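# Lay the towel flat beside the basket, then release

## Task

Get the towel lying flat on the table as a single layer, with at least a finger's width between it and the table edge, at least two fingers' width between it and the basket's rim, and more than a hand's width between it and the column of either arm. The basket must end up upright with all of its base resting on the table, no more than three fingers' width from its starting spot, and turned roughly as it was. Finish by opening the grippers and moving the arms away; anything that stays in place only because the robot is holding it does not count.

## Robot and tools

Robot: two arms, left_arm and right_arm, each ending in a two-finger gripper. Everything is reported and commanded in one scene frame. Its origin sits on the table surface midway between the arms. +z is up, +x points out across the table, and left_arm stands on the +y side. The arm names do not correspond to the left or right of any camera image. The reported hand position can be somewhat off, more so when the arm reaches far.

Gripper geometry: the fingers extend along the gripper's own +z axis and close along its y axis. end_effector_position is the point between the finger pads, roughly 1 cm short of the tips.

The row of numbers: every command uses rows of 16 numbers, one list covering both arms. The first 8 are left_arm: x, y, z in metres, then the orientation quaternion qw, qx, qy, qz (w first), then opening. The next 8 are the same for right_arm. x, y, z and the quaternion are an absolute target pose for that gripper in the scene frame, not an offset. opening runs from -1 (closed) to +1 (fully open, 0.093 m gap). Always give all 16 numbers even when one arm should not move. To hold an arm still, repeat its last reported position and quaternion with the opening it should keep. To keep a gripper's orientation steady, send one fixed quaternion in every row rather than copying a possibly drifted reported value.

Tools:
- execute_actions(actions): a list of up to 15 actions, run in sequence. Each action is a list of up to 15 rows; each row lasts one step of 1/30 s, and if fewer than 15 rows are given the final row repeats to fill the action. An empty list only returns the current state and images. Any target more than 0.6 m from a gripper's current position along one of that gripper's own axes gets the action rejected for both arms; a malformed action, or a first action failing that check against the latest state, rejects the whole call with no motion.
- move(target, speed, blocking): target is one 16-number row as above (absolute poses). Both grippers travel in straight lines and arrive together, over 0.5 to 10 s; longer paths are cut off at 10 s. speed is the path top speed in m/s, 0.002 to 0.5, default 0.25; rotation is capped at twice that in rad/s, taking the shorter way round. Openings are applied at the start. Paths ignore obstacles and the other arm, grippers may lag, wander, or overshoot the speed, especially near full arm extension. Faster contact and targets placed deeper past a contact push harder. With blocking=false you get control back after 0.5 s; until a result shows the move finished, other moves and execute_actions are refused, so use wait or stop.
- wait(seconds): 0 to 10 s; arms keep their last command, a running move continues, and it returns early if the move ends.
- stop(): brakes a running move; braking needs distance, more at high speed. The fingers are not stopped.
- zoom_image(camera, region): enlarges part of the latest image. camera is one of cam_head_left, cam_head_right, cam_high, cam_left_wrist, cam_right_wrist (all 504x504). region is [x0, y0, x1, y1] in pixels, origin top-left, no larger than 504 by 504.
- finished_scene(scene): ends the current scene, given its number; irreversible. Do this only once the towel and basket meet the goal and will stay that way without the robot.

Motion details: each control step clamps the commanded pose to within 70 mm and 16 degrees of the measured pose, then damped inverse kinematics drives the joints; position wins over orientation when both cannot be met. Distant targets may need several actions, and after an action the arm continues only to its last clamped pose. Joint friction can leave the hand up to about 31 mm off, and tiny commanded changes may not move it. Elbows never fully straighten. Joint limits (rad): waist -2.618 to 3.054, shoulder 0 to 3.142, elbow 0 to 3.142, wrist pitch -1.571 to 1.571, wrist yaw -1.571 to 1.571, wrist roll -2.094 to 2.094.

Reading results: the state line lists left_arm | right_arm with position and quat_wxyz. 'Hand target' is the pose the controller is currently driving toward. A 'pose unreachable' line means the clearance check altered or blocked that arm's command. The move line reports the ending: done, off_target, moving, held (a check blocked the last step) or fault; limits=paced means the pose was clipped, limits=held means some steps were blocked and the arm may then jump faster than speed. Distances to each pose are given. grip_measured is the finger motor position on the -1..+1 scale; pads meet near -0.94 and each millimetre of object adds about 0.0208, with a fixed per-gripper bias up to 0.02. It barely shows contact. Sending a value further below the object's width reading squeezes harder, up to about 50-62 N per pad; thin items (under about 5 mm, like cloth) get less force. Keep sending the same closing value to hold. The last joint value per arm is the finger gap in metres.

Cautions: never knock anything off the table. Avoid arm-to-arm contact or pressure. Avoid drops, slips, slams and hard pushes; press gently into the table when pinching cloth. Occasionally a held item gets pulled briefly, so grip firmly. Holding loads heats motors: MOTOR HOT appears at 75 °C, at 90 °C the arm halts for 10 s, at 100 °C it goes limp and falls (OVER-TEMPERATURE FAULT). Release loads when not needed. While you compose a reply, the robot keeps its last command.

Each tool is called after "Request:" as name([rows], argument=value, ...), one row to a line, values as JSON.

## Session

Request:
execute_actions(actions=[])

Scene clock: 0.00 s.
left_arm: end_effector_position=(-0.0124, -0.0719, +0.2922) grip_measured=+1.000 end_effector_quat_wxyz=(-0.371, +0.151, +0.831, -0.386) | right_arm: end_effector_position=(+0.5158, -0.5428, +0.3482) grip_measured=+0.996 end_effector_quat_wxyz=(+0.696, +0.106, +0.674, +0.223)
Joint positions: left_arm=[-1.     1.669  1.644 -1.086  1.075 -1.099  0.093] | right_arm=[-0.421  1.871  1.488  0.476 -0.729  0.528  0.093]
Joint velocities: left_arm=[ 0.012 -0.012  0.007  0.022  0.007 -0.037  0.   ] | right_arm=[-0.002  0.002 -0.007  0.037 -0.007 -0.022  0.   ]
Motor temperatures (°C, as the motors report them): left_arm=[27 29 30 33 29 30] | right_arm=[27 30 31 31 27 31]
Hand target (left_arm): -0.012, -0.072, +0.292; -0.371, +0.151, +0.831, -0.386
Hand target (right_arm): +0.516, -0.543, +0.348; +0.696, +0.106, +0.674, +0.223

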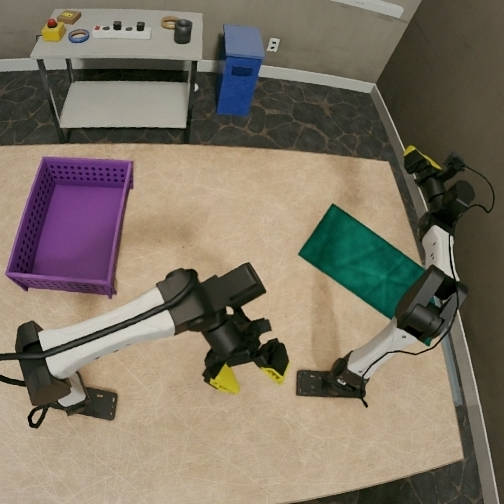

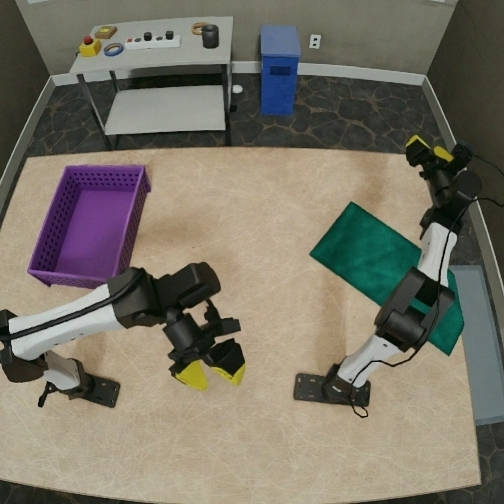

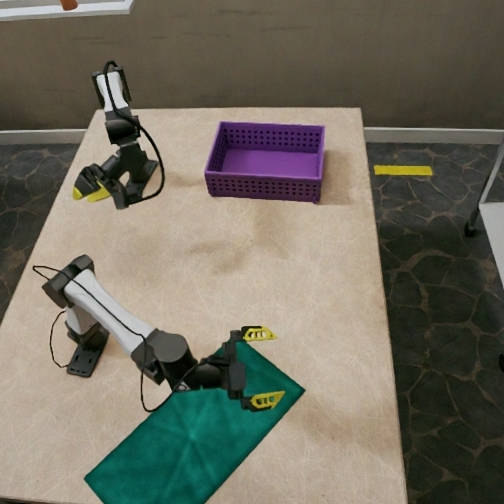

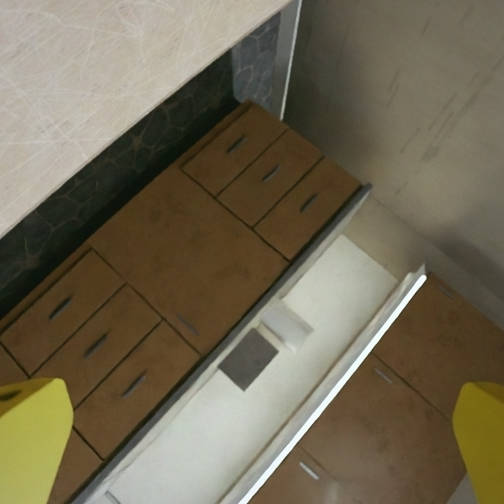

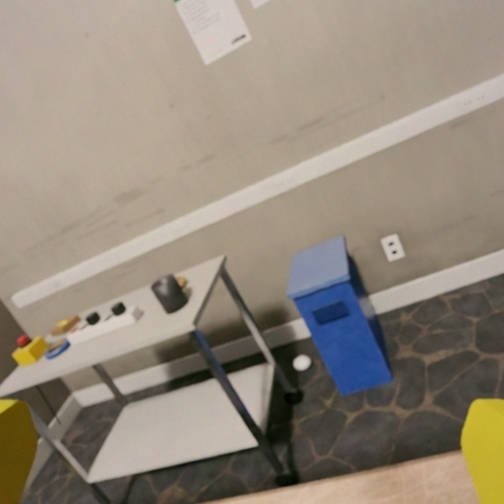

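Request:
move(target=[0.1,0.45,0.3,-0.371,0.151,0.831,-0.386,1, 0.415,-0.34,0.07,0,0.29,0.956,0,0.4])

Scene clock: 4.53 s.
left_arm: end_effector_position=(+0.1038, +0.4448, +0.3106) grip_measured=+1.000 end_effector_quat_wxyz=(+0.602, -0.321, +0.687, -0.250) | right_arm: end_effector_position=(+0.4022, -0.3418, +0.0744) grip_measured=+0.402 end_effector_quat_wxyz=(-0.003, +0.292, +0.956, +0.005)
Joint positions: left_arm=[-0.992  0.016  1.162 -1.559 -1.186 -1.217  0.093] | right_arm=[ 0.144  2.107  1.773 -1.24  -0.011  0.579  0.064]
Joint velocities: left_arm=[ 0.007  0.012  0.012  0.037 -0.066  0.022  0.   ] | right_arm=[ 0.007 -0.017  0.012 -0.037 -0.081  0.007 -0.   ]
Motor temperatures (°C, as the motors report them): left_arm=[27 29 30 33 29 30] | right_arm=[27 32 32 31 27 31]
Hand target (left_arm): +0.104, +0.445, +0.306; +0.605, -0.323, +0.688, -0.237
Hand target (right_arm): +0.405, -0.340, +0.075; -0.002, +0.292, +0.957, -0.000
Off the commanded pose (left_arm): 0.012 m, 133 deg; orientation clipped at the last step of the last action.
Off the commanded pose (right_arm): 0.014 m, 1 deg.
joint sent to its limit (left arm) — the command would take joint 2 (shoulder) past its lower limit and joint 4 (wrist pitch) past its lower limit, so those joints were sent only as far as their limits.
move: off_target (left_arm, right_arm); limits=paced

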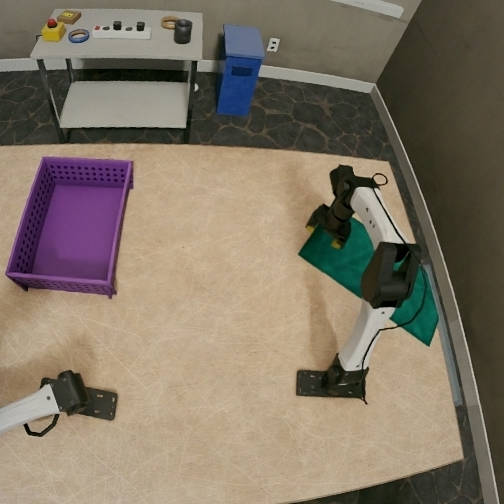

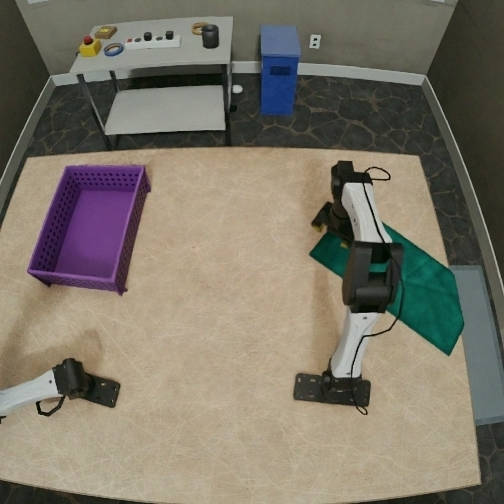

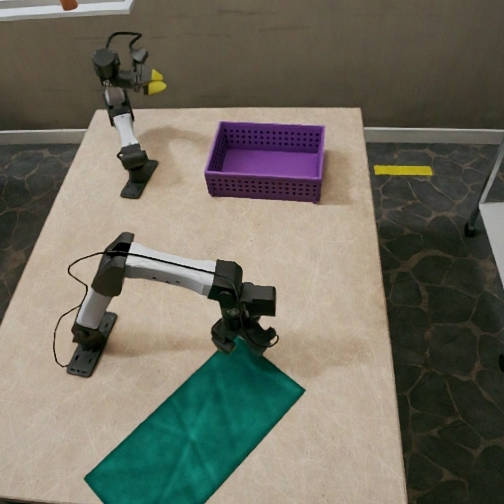

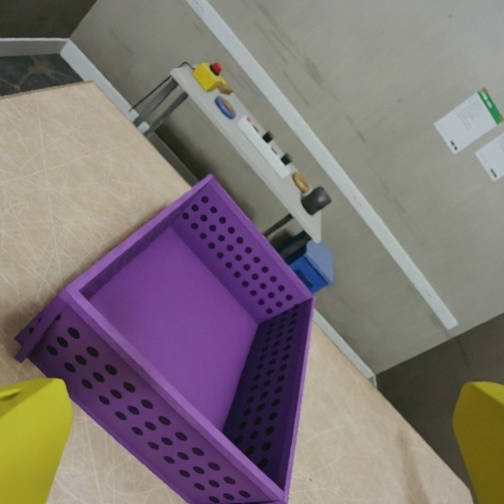

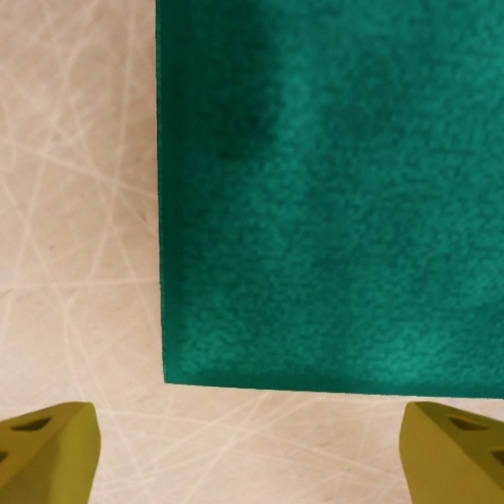

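Request:
move(target=[0.1038,0.4448,0.3106,0.602,-0.321,0.687,-0.25,1, 0.468,-0.375,0.03,0,0.29,0.956,0,0.4], speed=0.12)

Request:
move(target=[0.1038,0.4448,0.3106,0.602,-0.321,0.687,-0.25,1, 0.468,-0.375,-0.015,0,0.29,0.956,0,0.4], speed=0.05)

Request:
move(target=[0.1038,0.4448,0.3106,0.602,-0.321,0.687,-0.25,1, 0.468,-0.375,-0.015,0,0.29,0.956,0,-1])

Request:
move(target=[0.1038,0.4448,0.3106,0.602,-0.321,0.687,-0.25,1, 0.48,-0.2,0.03,0,0.4,0.916,0,-1], speed=0.1)

Scene clock: 5.80 s.
left_arm: end_effector_position=(+0.1038, +0.4451, +0.3107) grip_measured=+1.000 end_effector_quat_wxyz=(+0.602, -0.321, +0.687, -0.249) | right_arm: end_effector_position=(+0.4673, -0.3679, +0.0300) grip_measured=+0.402 end_effector_quat_wxyz=(+0.003, +0.290, +0.957, +0.006)
Joint positions: left_arm=[-0.992  0.016  1.161 -1.559 -1.189 -1.217  0.093] | right_arm=[ 0.091  2.418  2.114 -1.259 -0.01   0.521  0.064]
Joint velocities: left_arm=[ 0.007 -0.002 -0.002  0.007 -0.007 -0.007  0.   ] | right_arm=[ 0.012 -0.012  0.027 -0.007 -0.022 -0.095  0.   ]
Motor temperatures (°C, as the motors report them): left_arm=[27 30 30 34 29 30] | right_arm=[27 32 33 31 27 31]
Hand target (left_arm): +0.104, +0.445, +0.311; +0.602, -0.321, +0.687, -0.250
Hand target (right_arm): +0.468, -0.374, +0.029; +0.000, +0.290, +0.957, +0.001
Off the commanded pose (left_arm): 0.000 m, 0 deg.
Off the commanded pose (right_arm): 0.007 m, 1 deg.
move: done

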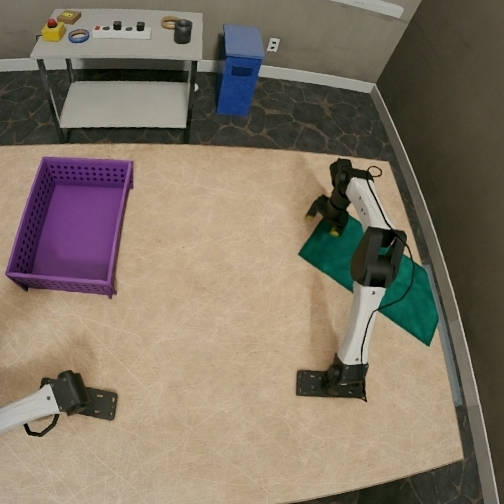

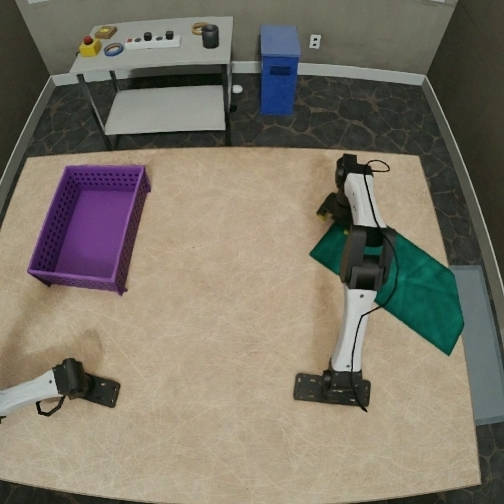

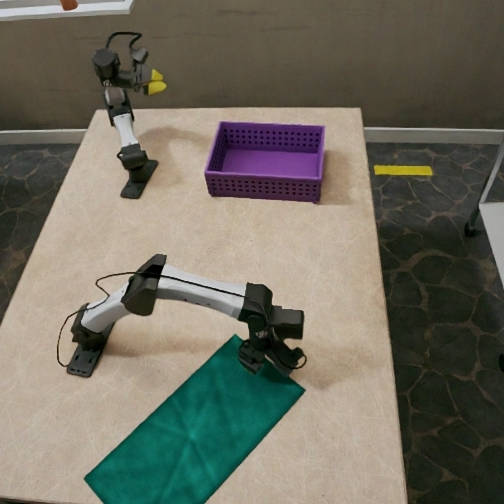

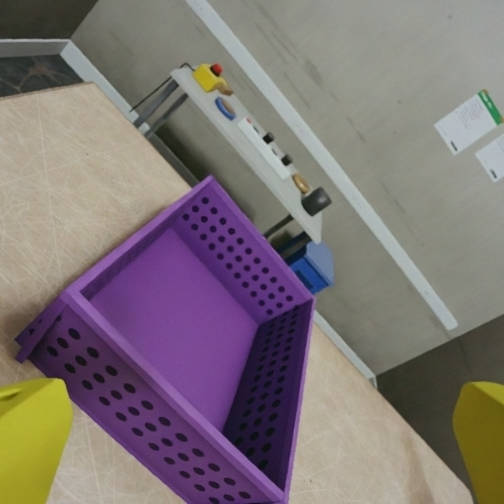

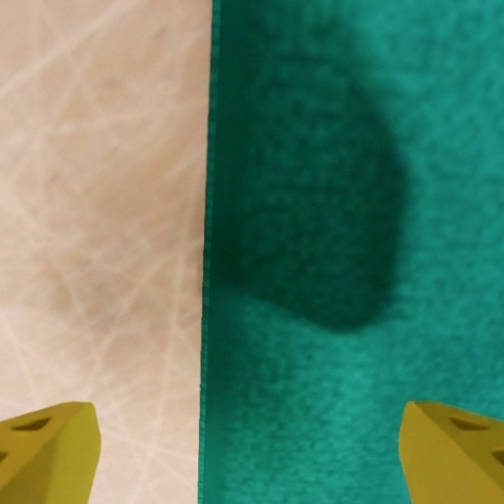

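Scene clock: 6.93 s.
left_arm: end_effector_position=(+0.1038, +0.4450, +0.3107) grip_measured=+1.000 end_effector_quat_wxyz=(+0.602, -0.321, +0.687, -0.250) | right_arm: end_effector_position=(+0.4725, -0.3686, +0.0083) grip_measured=+0.402 end_effector_quat_wxyz=(+0.015, +0.289, +0.957, +0.007)
Joint positions: left_arm=[-0.992  0.016  1.161 -1.558 -1.189 -1.217  0.093] | right_arm=[ 0.091  2.426  2.043 -1.155 -0.008  0.52   0.064]
Joint velocities: left_arm=[ 0.002 -0.012 -0.002 -0.022 -0.051 -0.051  0.   ] | right_arm=[ 0.002 -0.017 -0.007 -0.066  0.022  0.11   0.001]
Motor temperatures (°C, as the motors report them): left_arm=[27 30 30 34 29 30] | right_arm=[27 33 33 31 27 31]
Hand target (left_arm): +0.104, +0.445, +0.311; +0.602, -0.321, +0.687, -0.250
Hand target (right_arm): +0.466, -0.375, -0.014; -0.000, +0.290, +0.957, +0.000
Off the commanded pose (left_arm): 0.000 m, 0 deg.
Off the commanded pose (right_arm): 0.025 m, 2 deg.
move: off_target (right_arm)

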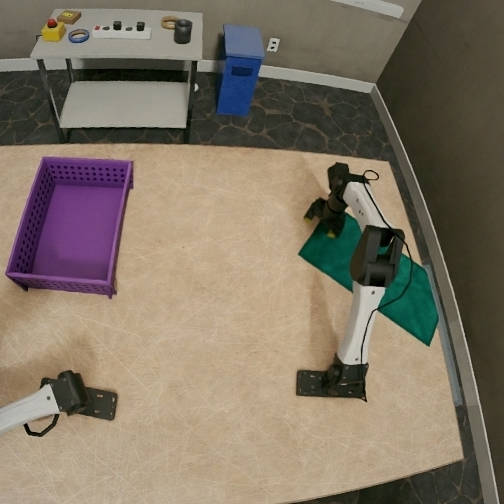

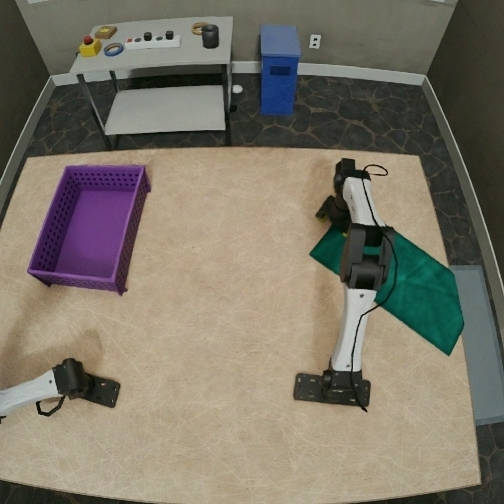

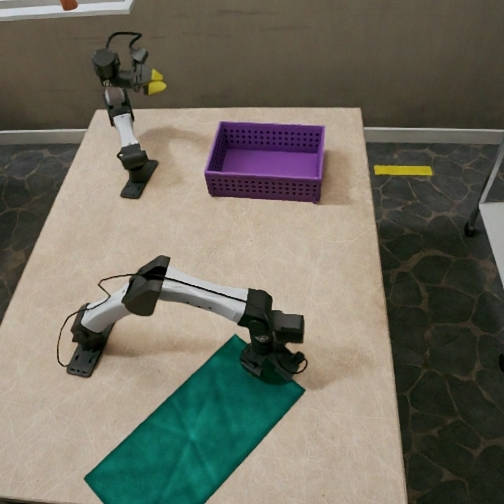

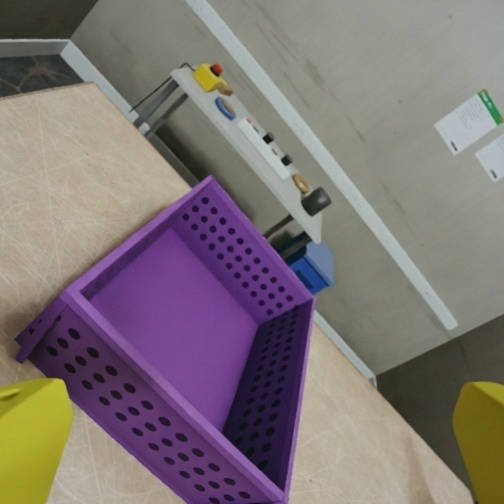

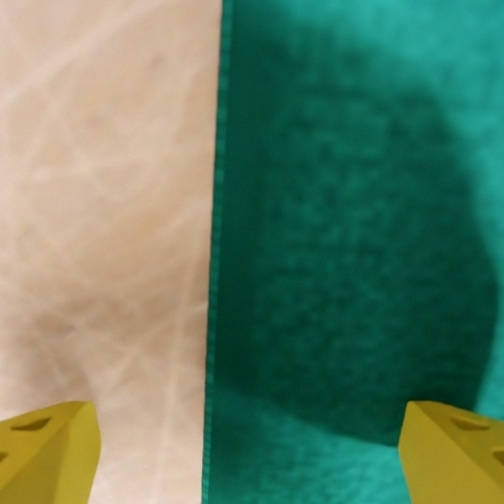

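Scene clock: 7.63 s.
left_arm: end_effector_position=(+0.1038, +0.4450, +0.3107) grip_measured=+1.000 end_effector_quat_wxyz=(+0.602, -0.321, +0.687, -0.250) | right_arm: end_effector_position=(+0.4724, -0.3702, +0.0083) grip_measured=-0.988 end_effector_quat_wxyz=(+0.015, +0.289, +0.957, +0.005)
Joint positions: left_arm=[-0.992  0.016  1.161 -1.558 -1.189 -1.217  0.093] | right_arm=[ 0.089  2.426  2.043 -1.155 -0.003  0.519  0.   ]
Joint velocities: left_arm=[-0.007  0.017 -0.007 -0.022 -0.037 -0.022  0.   ] | right_arm=[-0.002  0.012  0.012 -0.022 -0.022 -0.051  0.   ]
Motor temperatures (°C, as the motors report them): left_arm=[27 30 30 34 29 30] | right_arm=[27 33 33 31 27 31]
Hand target (left_arm): +0.104, +0.445, +0.311; +0.602, -0.321, +0.687, -0.250
Hand target (right_arm): +0.467, -0.375, -0.014; -0.000, +0.290, +0.957, +0.000
Off the commanded pose (left_arm): 0.000 m, 0 deg.
Off the commanded pose (right_arm): 0.024 m, 2 deg.
move: off_target (right_arm)

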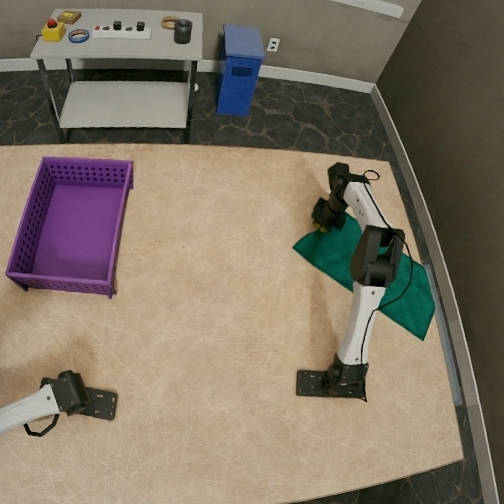

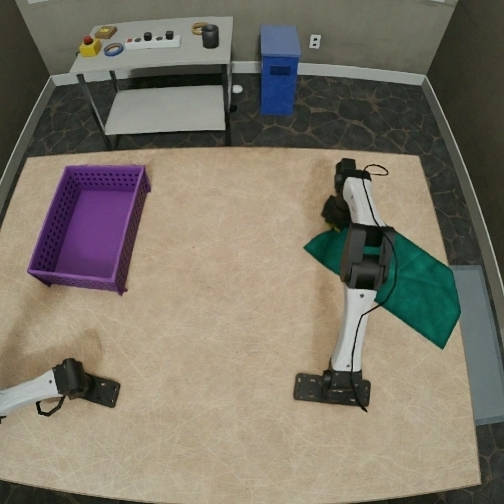

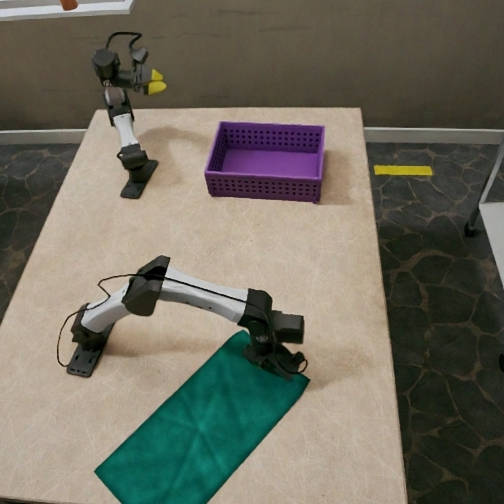

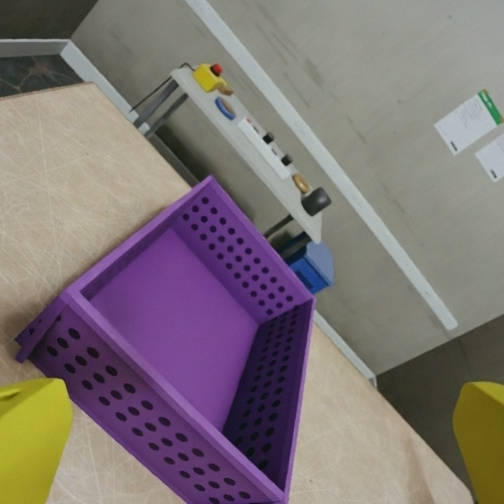

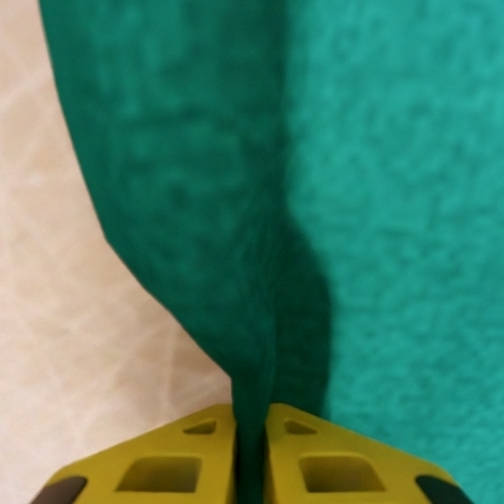

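Scene clock: 9.90 s.
left_arm: end_effector_position=(+0.1038, +0.4450, +0.3107) grip_measured=+1.000 end_effector_quat_wxyz=(+0.602, -0.321, +0.687, -0.250) | right_arm: end_effector_position=(+0.4803, -0.2050, +0.0332) grip_measured=-0.988 end_effector_quat_wxyz=(+0.010, +0.398, +0.918, -0.004)
Joint positions: left_arm=[-0.992  0.016  1.161 -1.558 -1.189 -1.217  0.093] | right_arm=[ 0.432  2.614  2.49  -1.435  0.019  1.093  0.   ]
Joint velocities: left_arm=[-0.017 -0.032 -0.012 -0.066  0.007 -0.007  0.   ] | right_arm=[ 0.007 -0.012  0.032 -0.081 -0.037  0.007  0.   ]
Motor temperatures (°C, as the motors report them): left_arm=[27 30 30 35 29 30] | right_arm=[27 34 33 31 27 31]
Hand target (left_arm): +0.104, +0.445, +0.311; +0.602, -0.321, +0.687, -0.250
Hand target (right_arm): +0.478, -0.202, +0.030; +0.002, +0.400, +0.916, -0.004
Off the commanded pose (left_arm): 0.000 m, 0 deg.
Off the commanded pose (right_arm): 0.006 m, 1 deg.
move: done

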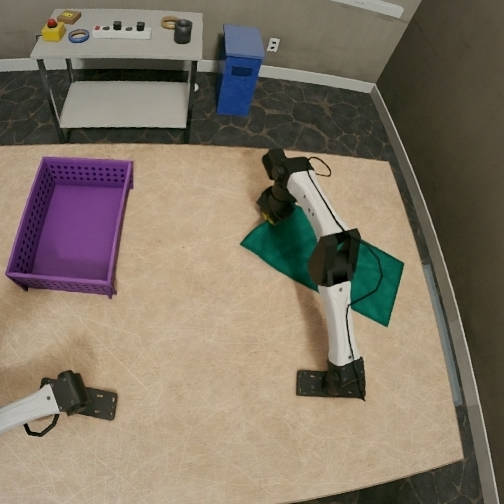

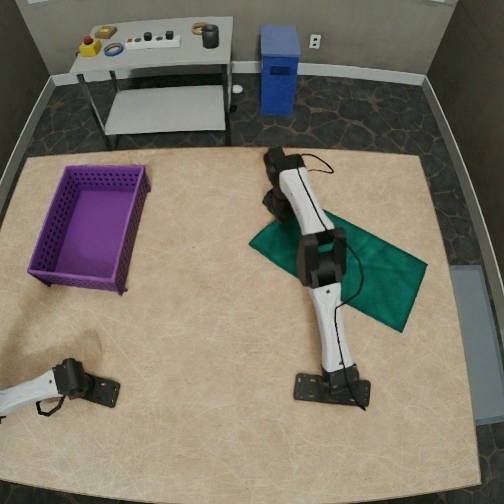

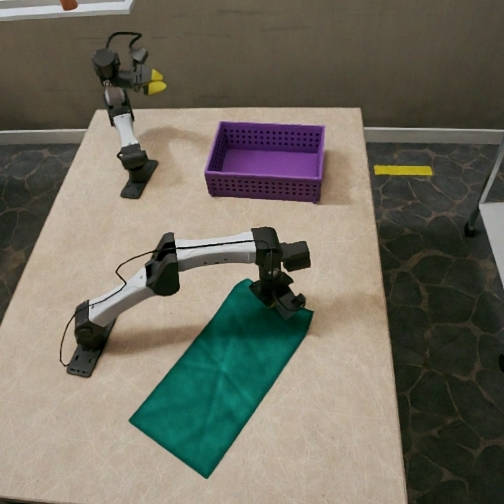

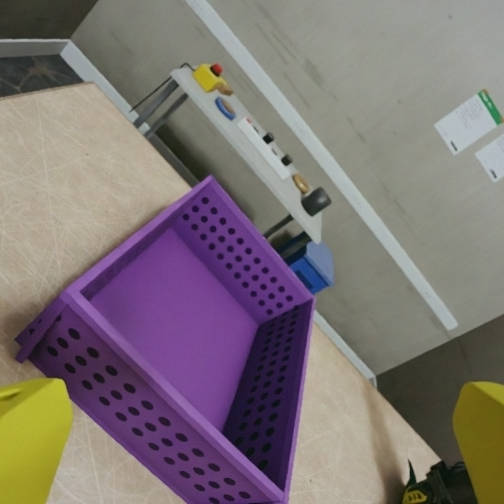

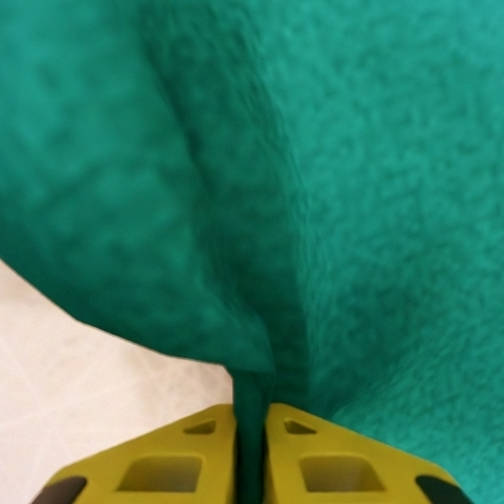

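Request:
move(target=[0.1038,0.4448,0.3106,0.602,-0.321,0.687,-0.25,1, 0.47,-0.16,0.012,0,0.4,0.916,0,-1], speed=0.08)

Request:
move(target=[0.1038,0.4448,0.3106,0.602,-0.321,0.687,-0.25,1, 0.47,-0.16,0.012,0,0.4,0.916,0,0.6])

Request:
move(target=[0.1038,0.4448,0.3106,0.602,-0.321,0.687,-0.25,1, 0.3,-0.55,0.22,0,0.2,0.98,0,1])

Scene clock: 11.17 s.
left_arm: end_effector_position=(+0.1038, +0.4450, +0.3107) grip_measured=+1.000 end_effector_quat_wxyz=(+0.602, -0.321, +0.687, -0.250) | right_arm: end_effector_position=(+0.4726, -0.1659, +0.0243) grip_measured=-0.988 end_effector_quat_wxyz=(+0.012, +0.399, +0.917, +0.001)
Joint positions: left_arm=[-0.992  0.016  1.161 -1.558 -1.189 -1.217  0.093] | right_arm=[ 0.51   2.633  2.491 -1.411  0.015  1.174  0.   ]
Joint velocities: left_arm=[ 0.002 -0.017 -0.012 -0.022  0.037 -0.022  0.   ] | right_arm=[0.002 0.002 0.007 0.051 0.007 0.007 0.   ]
Motor temperatures (°C, as the motors report them): left_arm=[27 31 30 35 29 30] | right_arm=[27 35 33 31 27 31]
Hand target (left_arm): +0.104, +0.445, +0.311; +0.602, -0.321, +0.687, -0.250
Hand target (right_arm): +0.469, -0.161, +0.012; +0.000, +0.400, +0.916, -0.001
Off the commanded pose (left_arm): 0.000 m, 0 deg.
Off the commanded pose (right_arm): 0.014 m, 1 deg.
move: off_target (right_arm)

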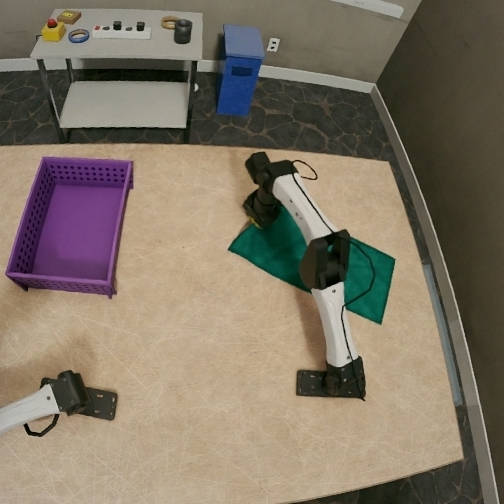

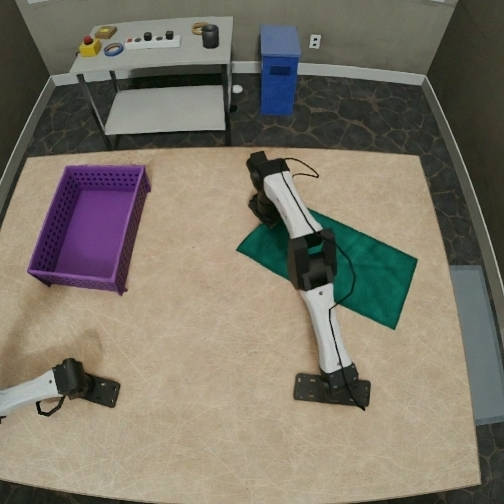

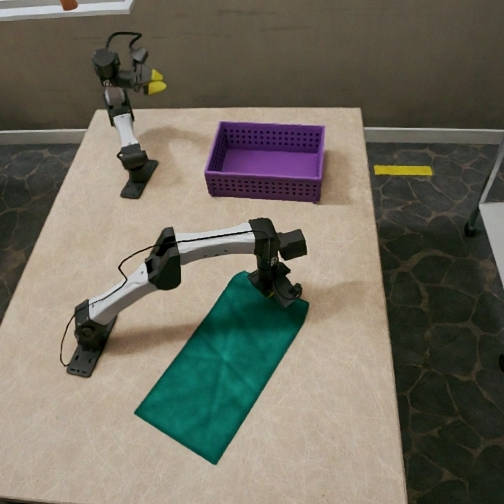

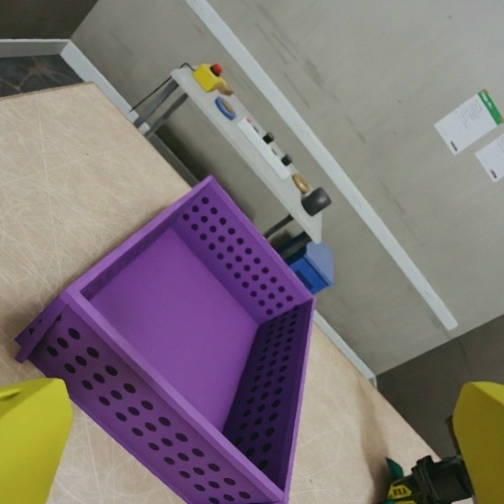

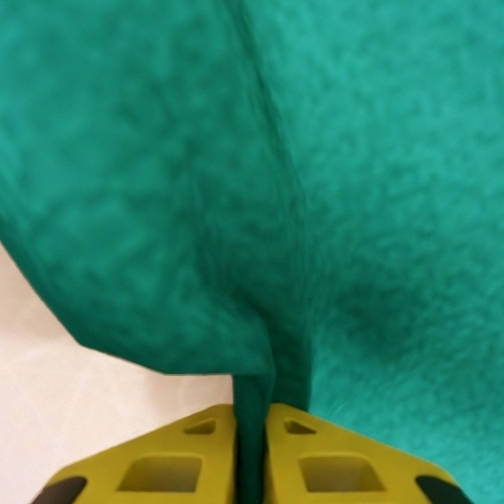

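Scene clock: 11.87 s.
left_arm: end_effector_position=(+0.1038, +0.4450, +0.3107) grip_measured=+1.000 end_effector_quat_wxyz=(+0.602, -0.321, +0.687, -0.250) | right_arm: end_effector_position=(+0.4723, -0.1651, +0.0243) grip_measured=+0.598 end_effector_quat_wxyz=(+0.010, +0.401, +0.916, +0.003)
Joint positions: left_arm=[-0.992  0.016  1.161 -1.558 -1.189 -1.217  0.093] | right_arm=[ 0.51   2.633  2.491 -1.411  0.01   1.177  0.074]
Joint velocities: left_arm=[-0.007  0.002 -0.007  0.007  0.022 -0.037  0.   ] | right_arm=[-0.027 -0.002 -0.002 -0.037 -0.007  0.007  0.001]
Motor temperatures (°C, as the motors report them): left_arm=[27 31 30 35 29 30] | right_arm=[27 35 33 31 27 31]
Hand target (left_arm): +0.104, +0.445, +0.311; +0.602, -0.321, +0.687, -0.250
Hand target (right_arm): +0.469, -0.160, +0.012; +0.000, +0.400, +0.916, -0.000
Off the commanded pose (left_arm): 0.000 m, 0 deg.
Off the commanded pose (right_arm): 0.014 m, 1 deg.
move: off_target (right_arm)

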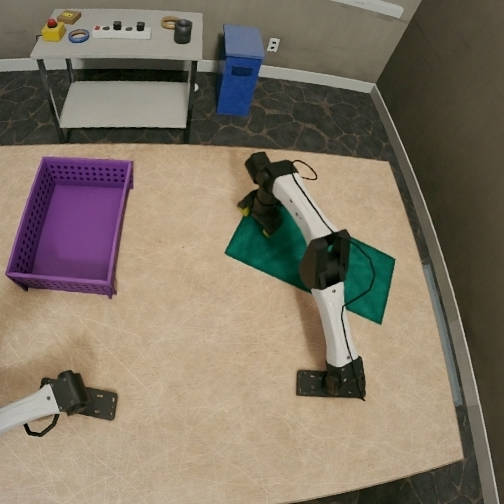

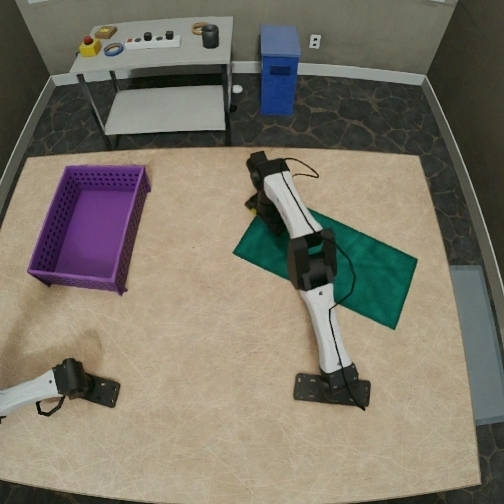

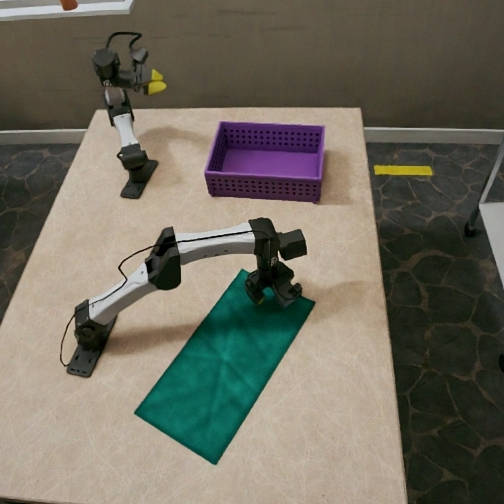

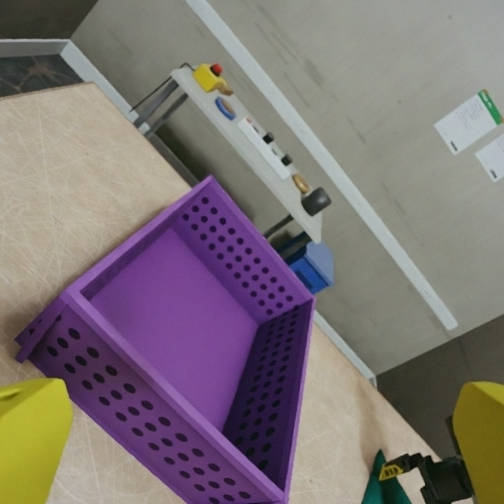

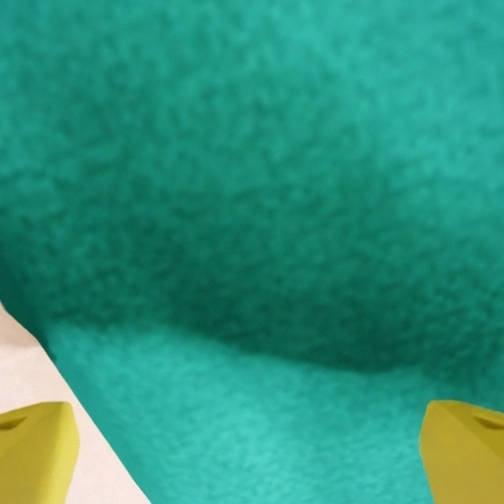

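Scene clock: 14.37 s.
left_arm: end_effector_position=(+0.1038, +0.4450, +0.3107) grip_measured=+1.000 end_effector_quat_wxyz=(+0.602, -0.321, +0.687, -0.250) | right_arm: end_effector_position=(+0.3090, -0.5518, +0.2112) grip_measured=+0.995 end_effector_quat_wxyz=(+0.065, +0.206, +0.976, -0.018)
Joint positions: left_arm=[-0.992  0.016  1.161 -1.558 -1.189 -1.217  0.093] | right_arm=[-0.451  1.92   2.044 -1.561 -0.018 -0.191  0.093]
Joint velocities: left_arm=[ 0.007 -0.002 -0.007 -0.022  0.007  0.007  0.   ] | right_arm=[-0.012 -0.027 -0.012  0.037 -0.022  0.022 -0.001]
Motor temperatures (°C, as the motors report them): left_arm=[27 31 30 35 29 30] | right_arm=[27 36 33 31 27 31]
Hand target (left_arm): +0.104, +0.445, +0.311; +0.602, -0.321, +0.687, -0.250
Hand target (right_arm): +0.310, -0.550, +0.220; +0.076, +0.200, +0.977, -0.018
Off the commanded pose (left_arm): 0.000 m, 0 deg.
Off the commanded pose (right_arm): 0.013 m, 8 deg.
joint sent to its limit (right arm) — the command would take joint 4 (wrist pitch) past its lower limit, so that joint was sent only as far as its limit.
move: off_target (right_arm)

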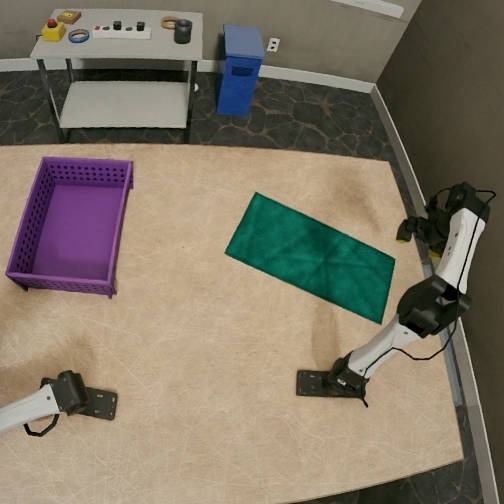

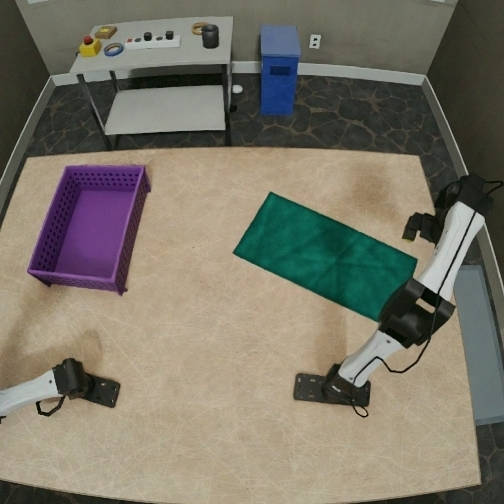

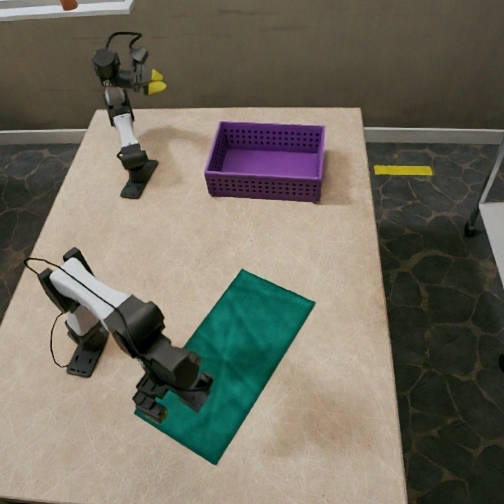

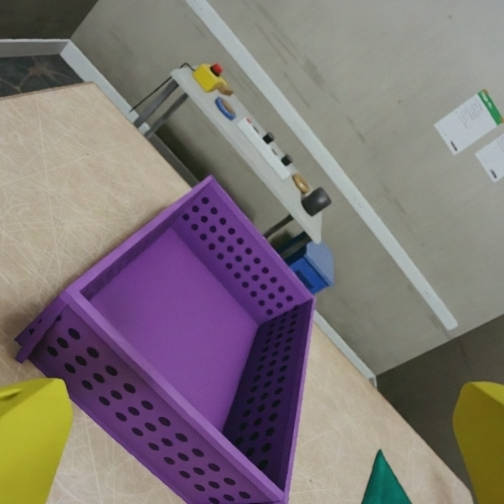

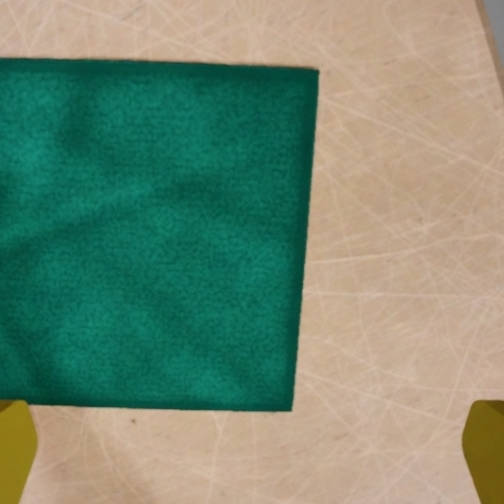

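Request:
finished_scene(scene=2)

The scene is finished: the task was done.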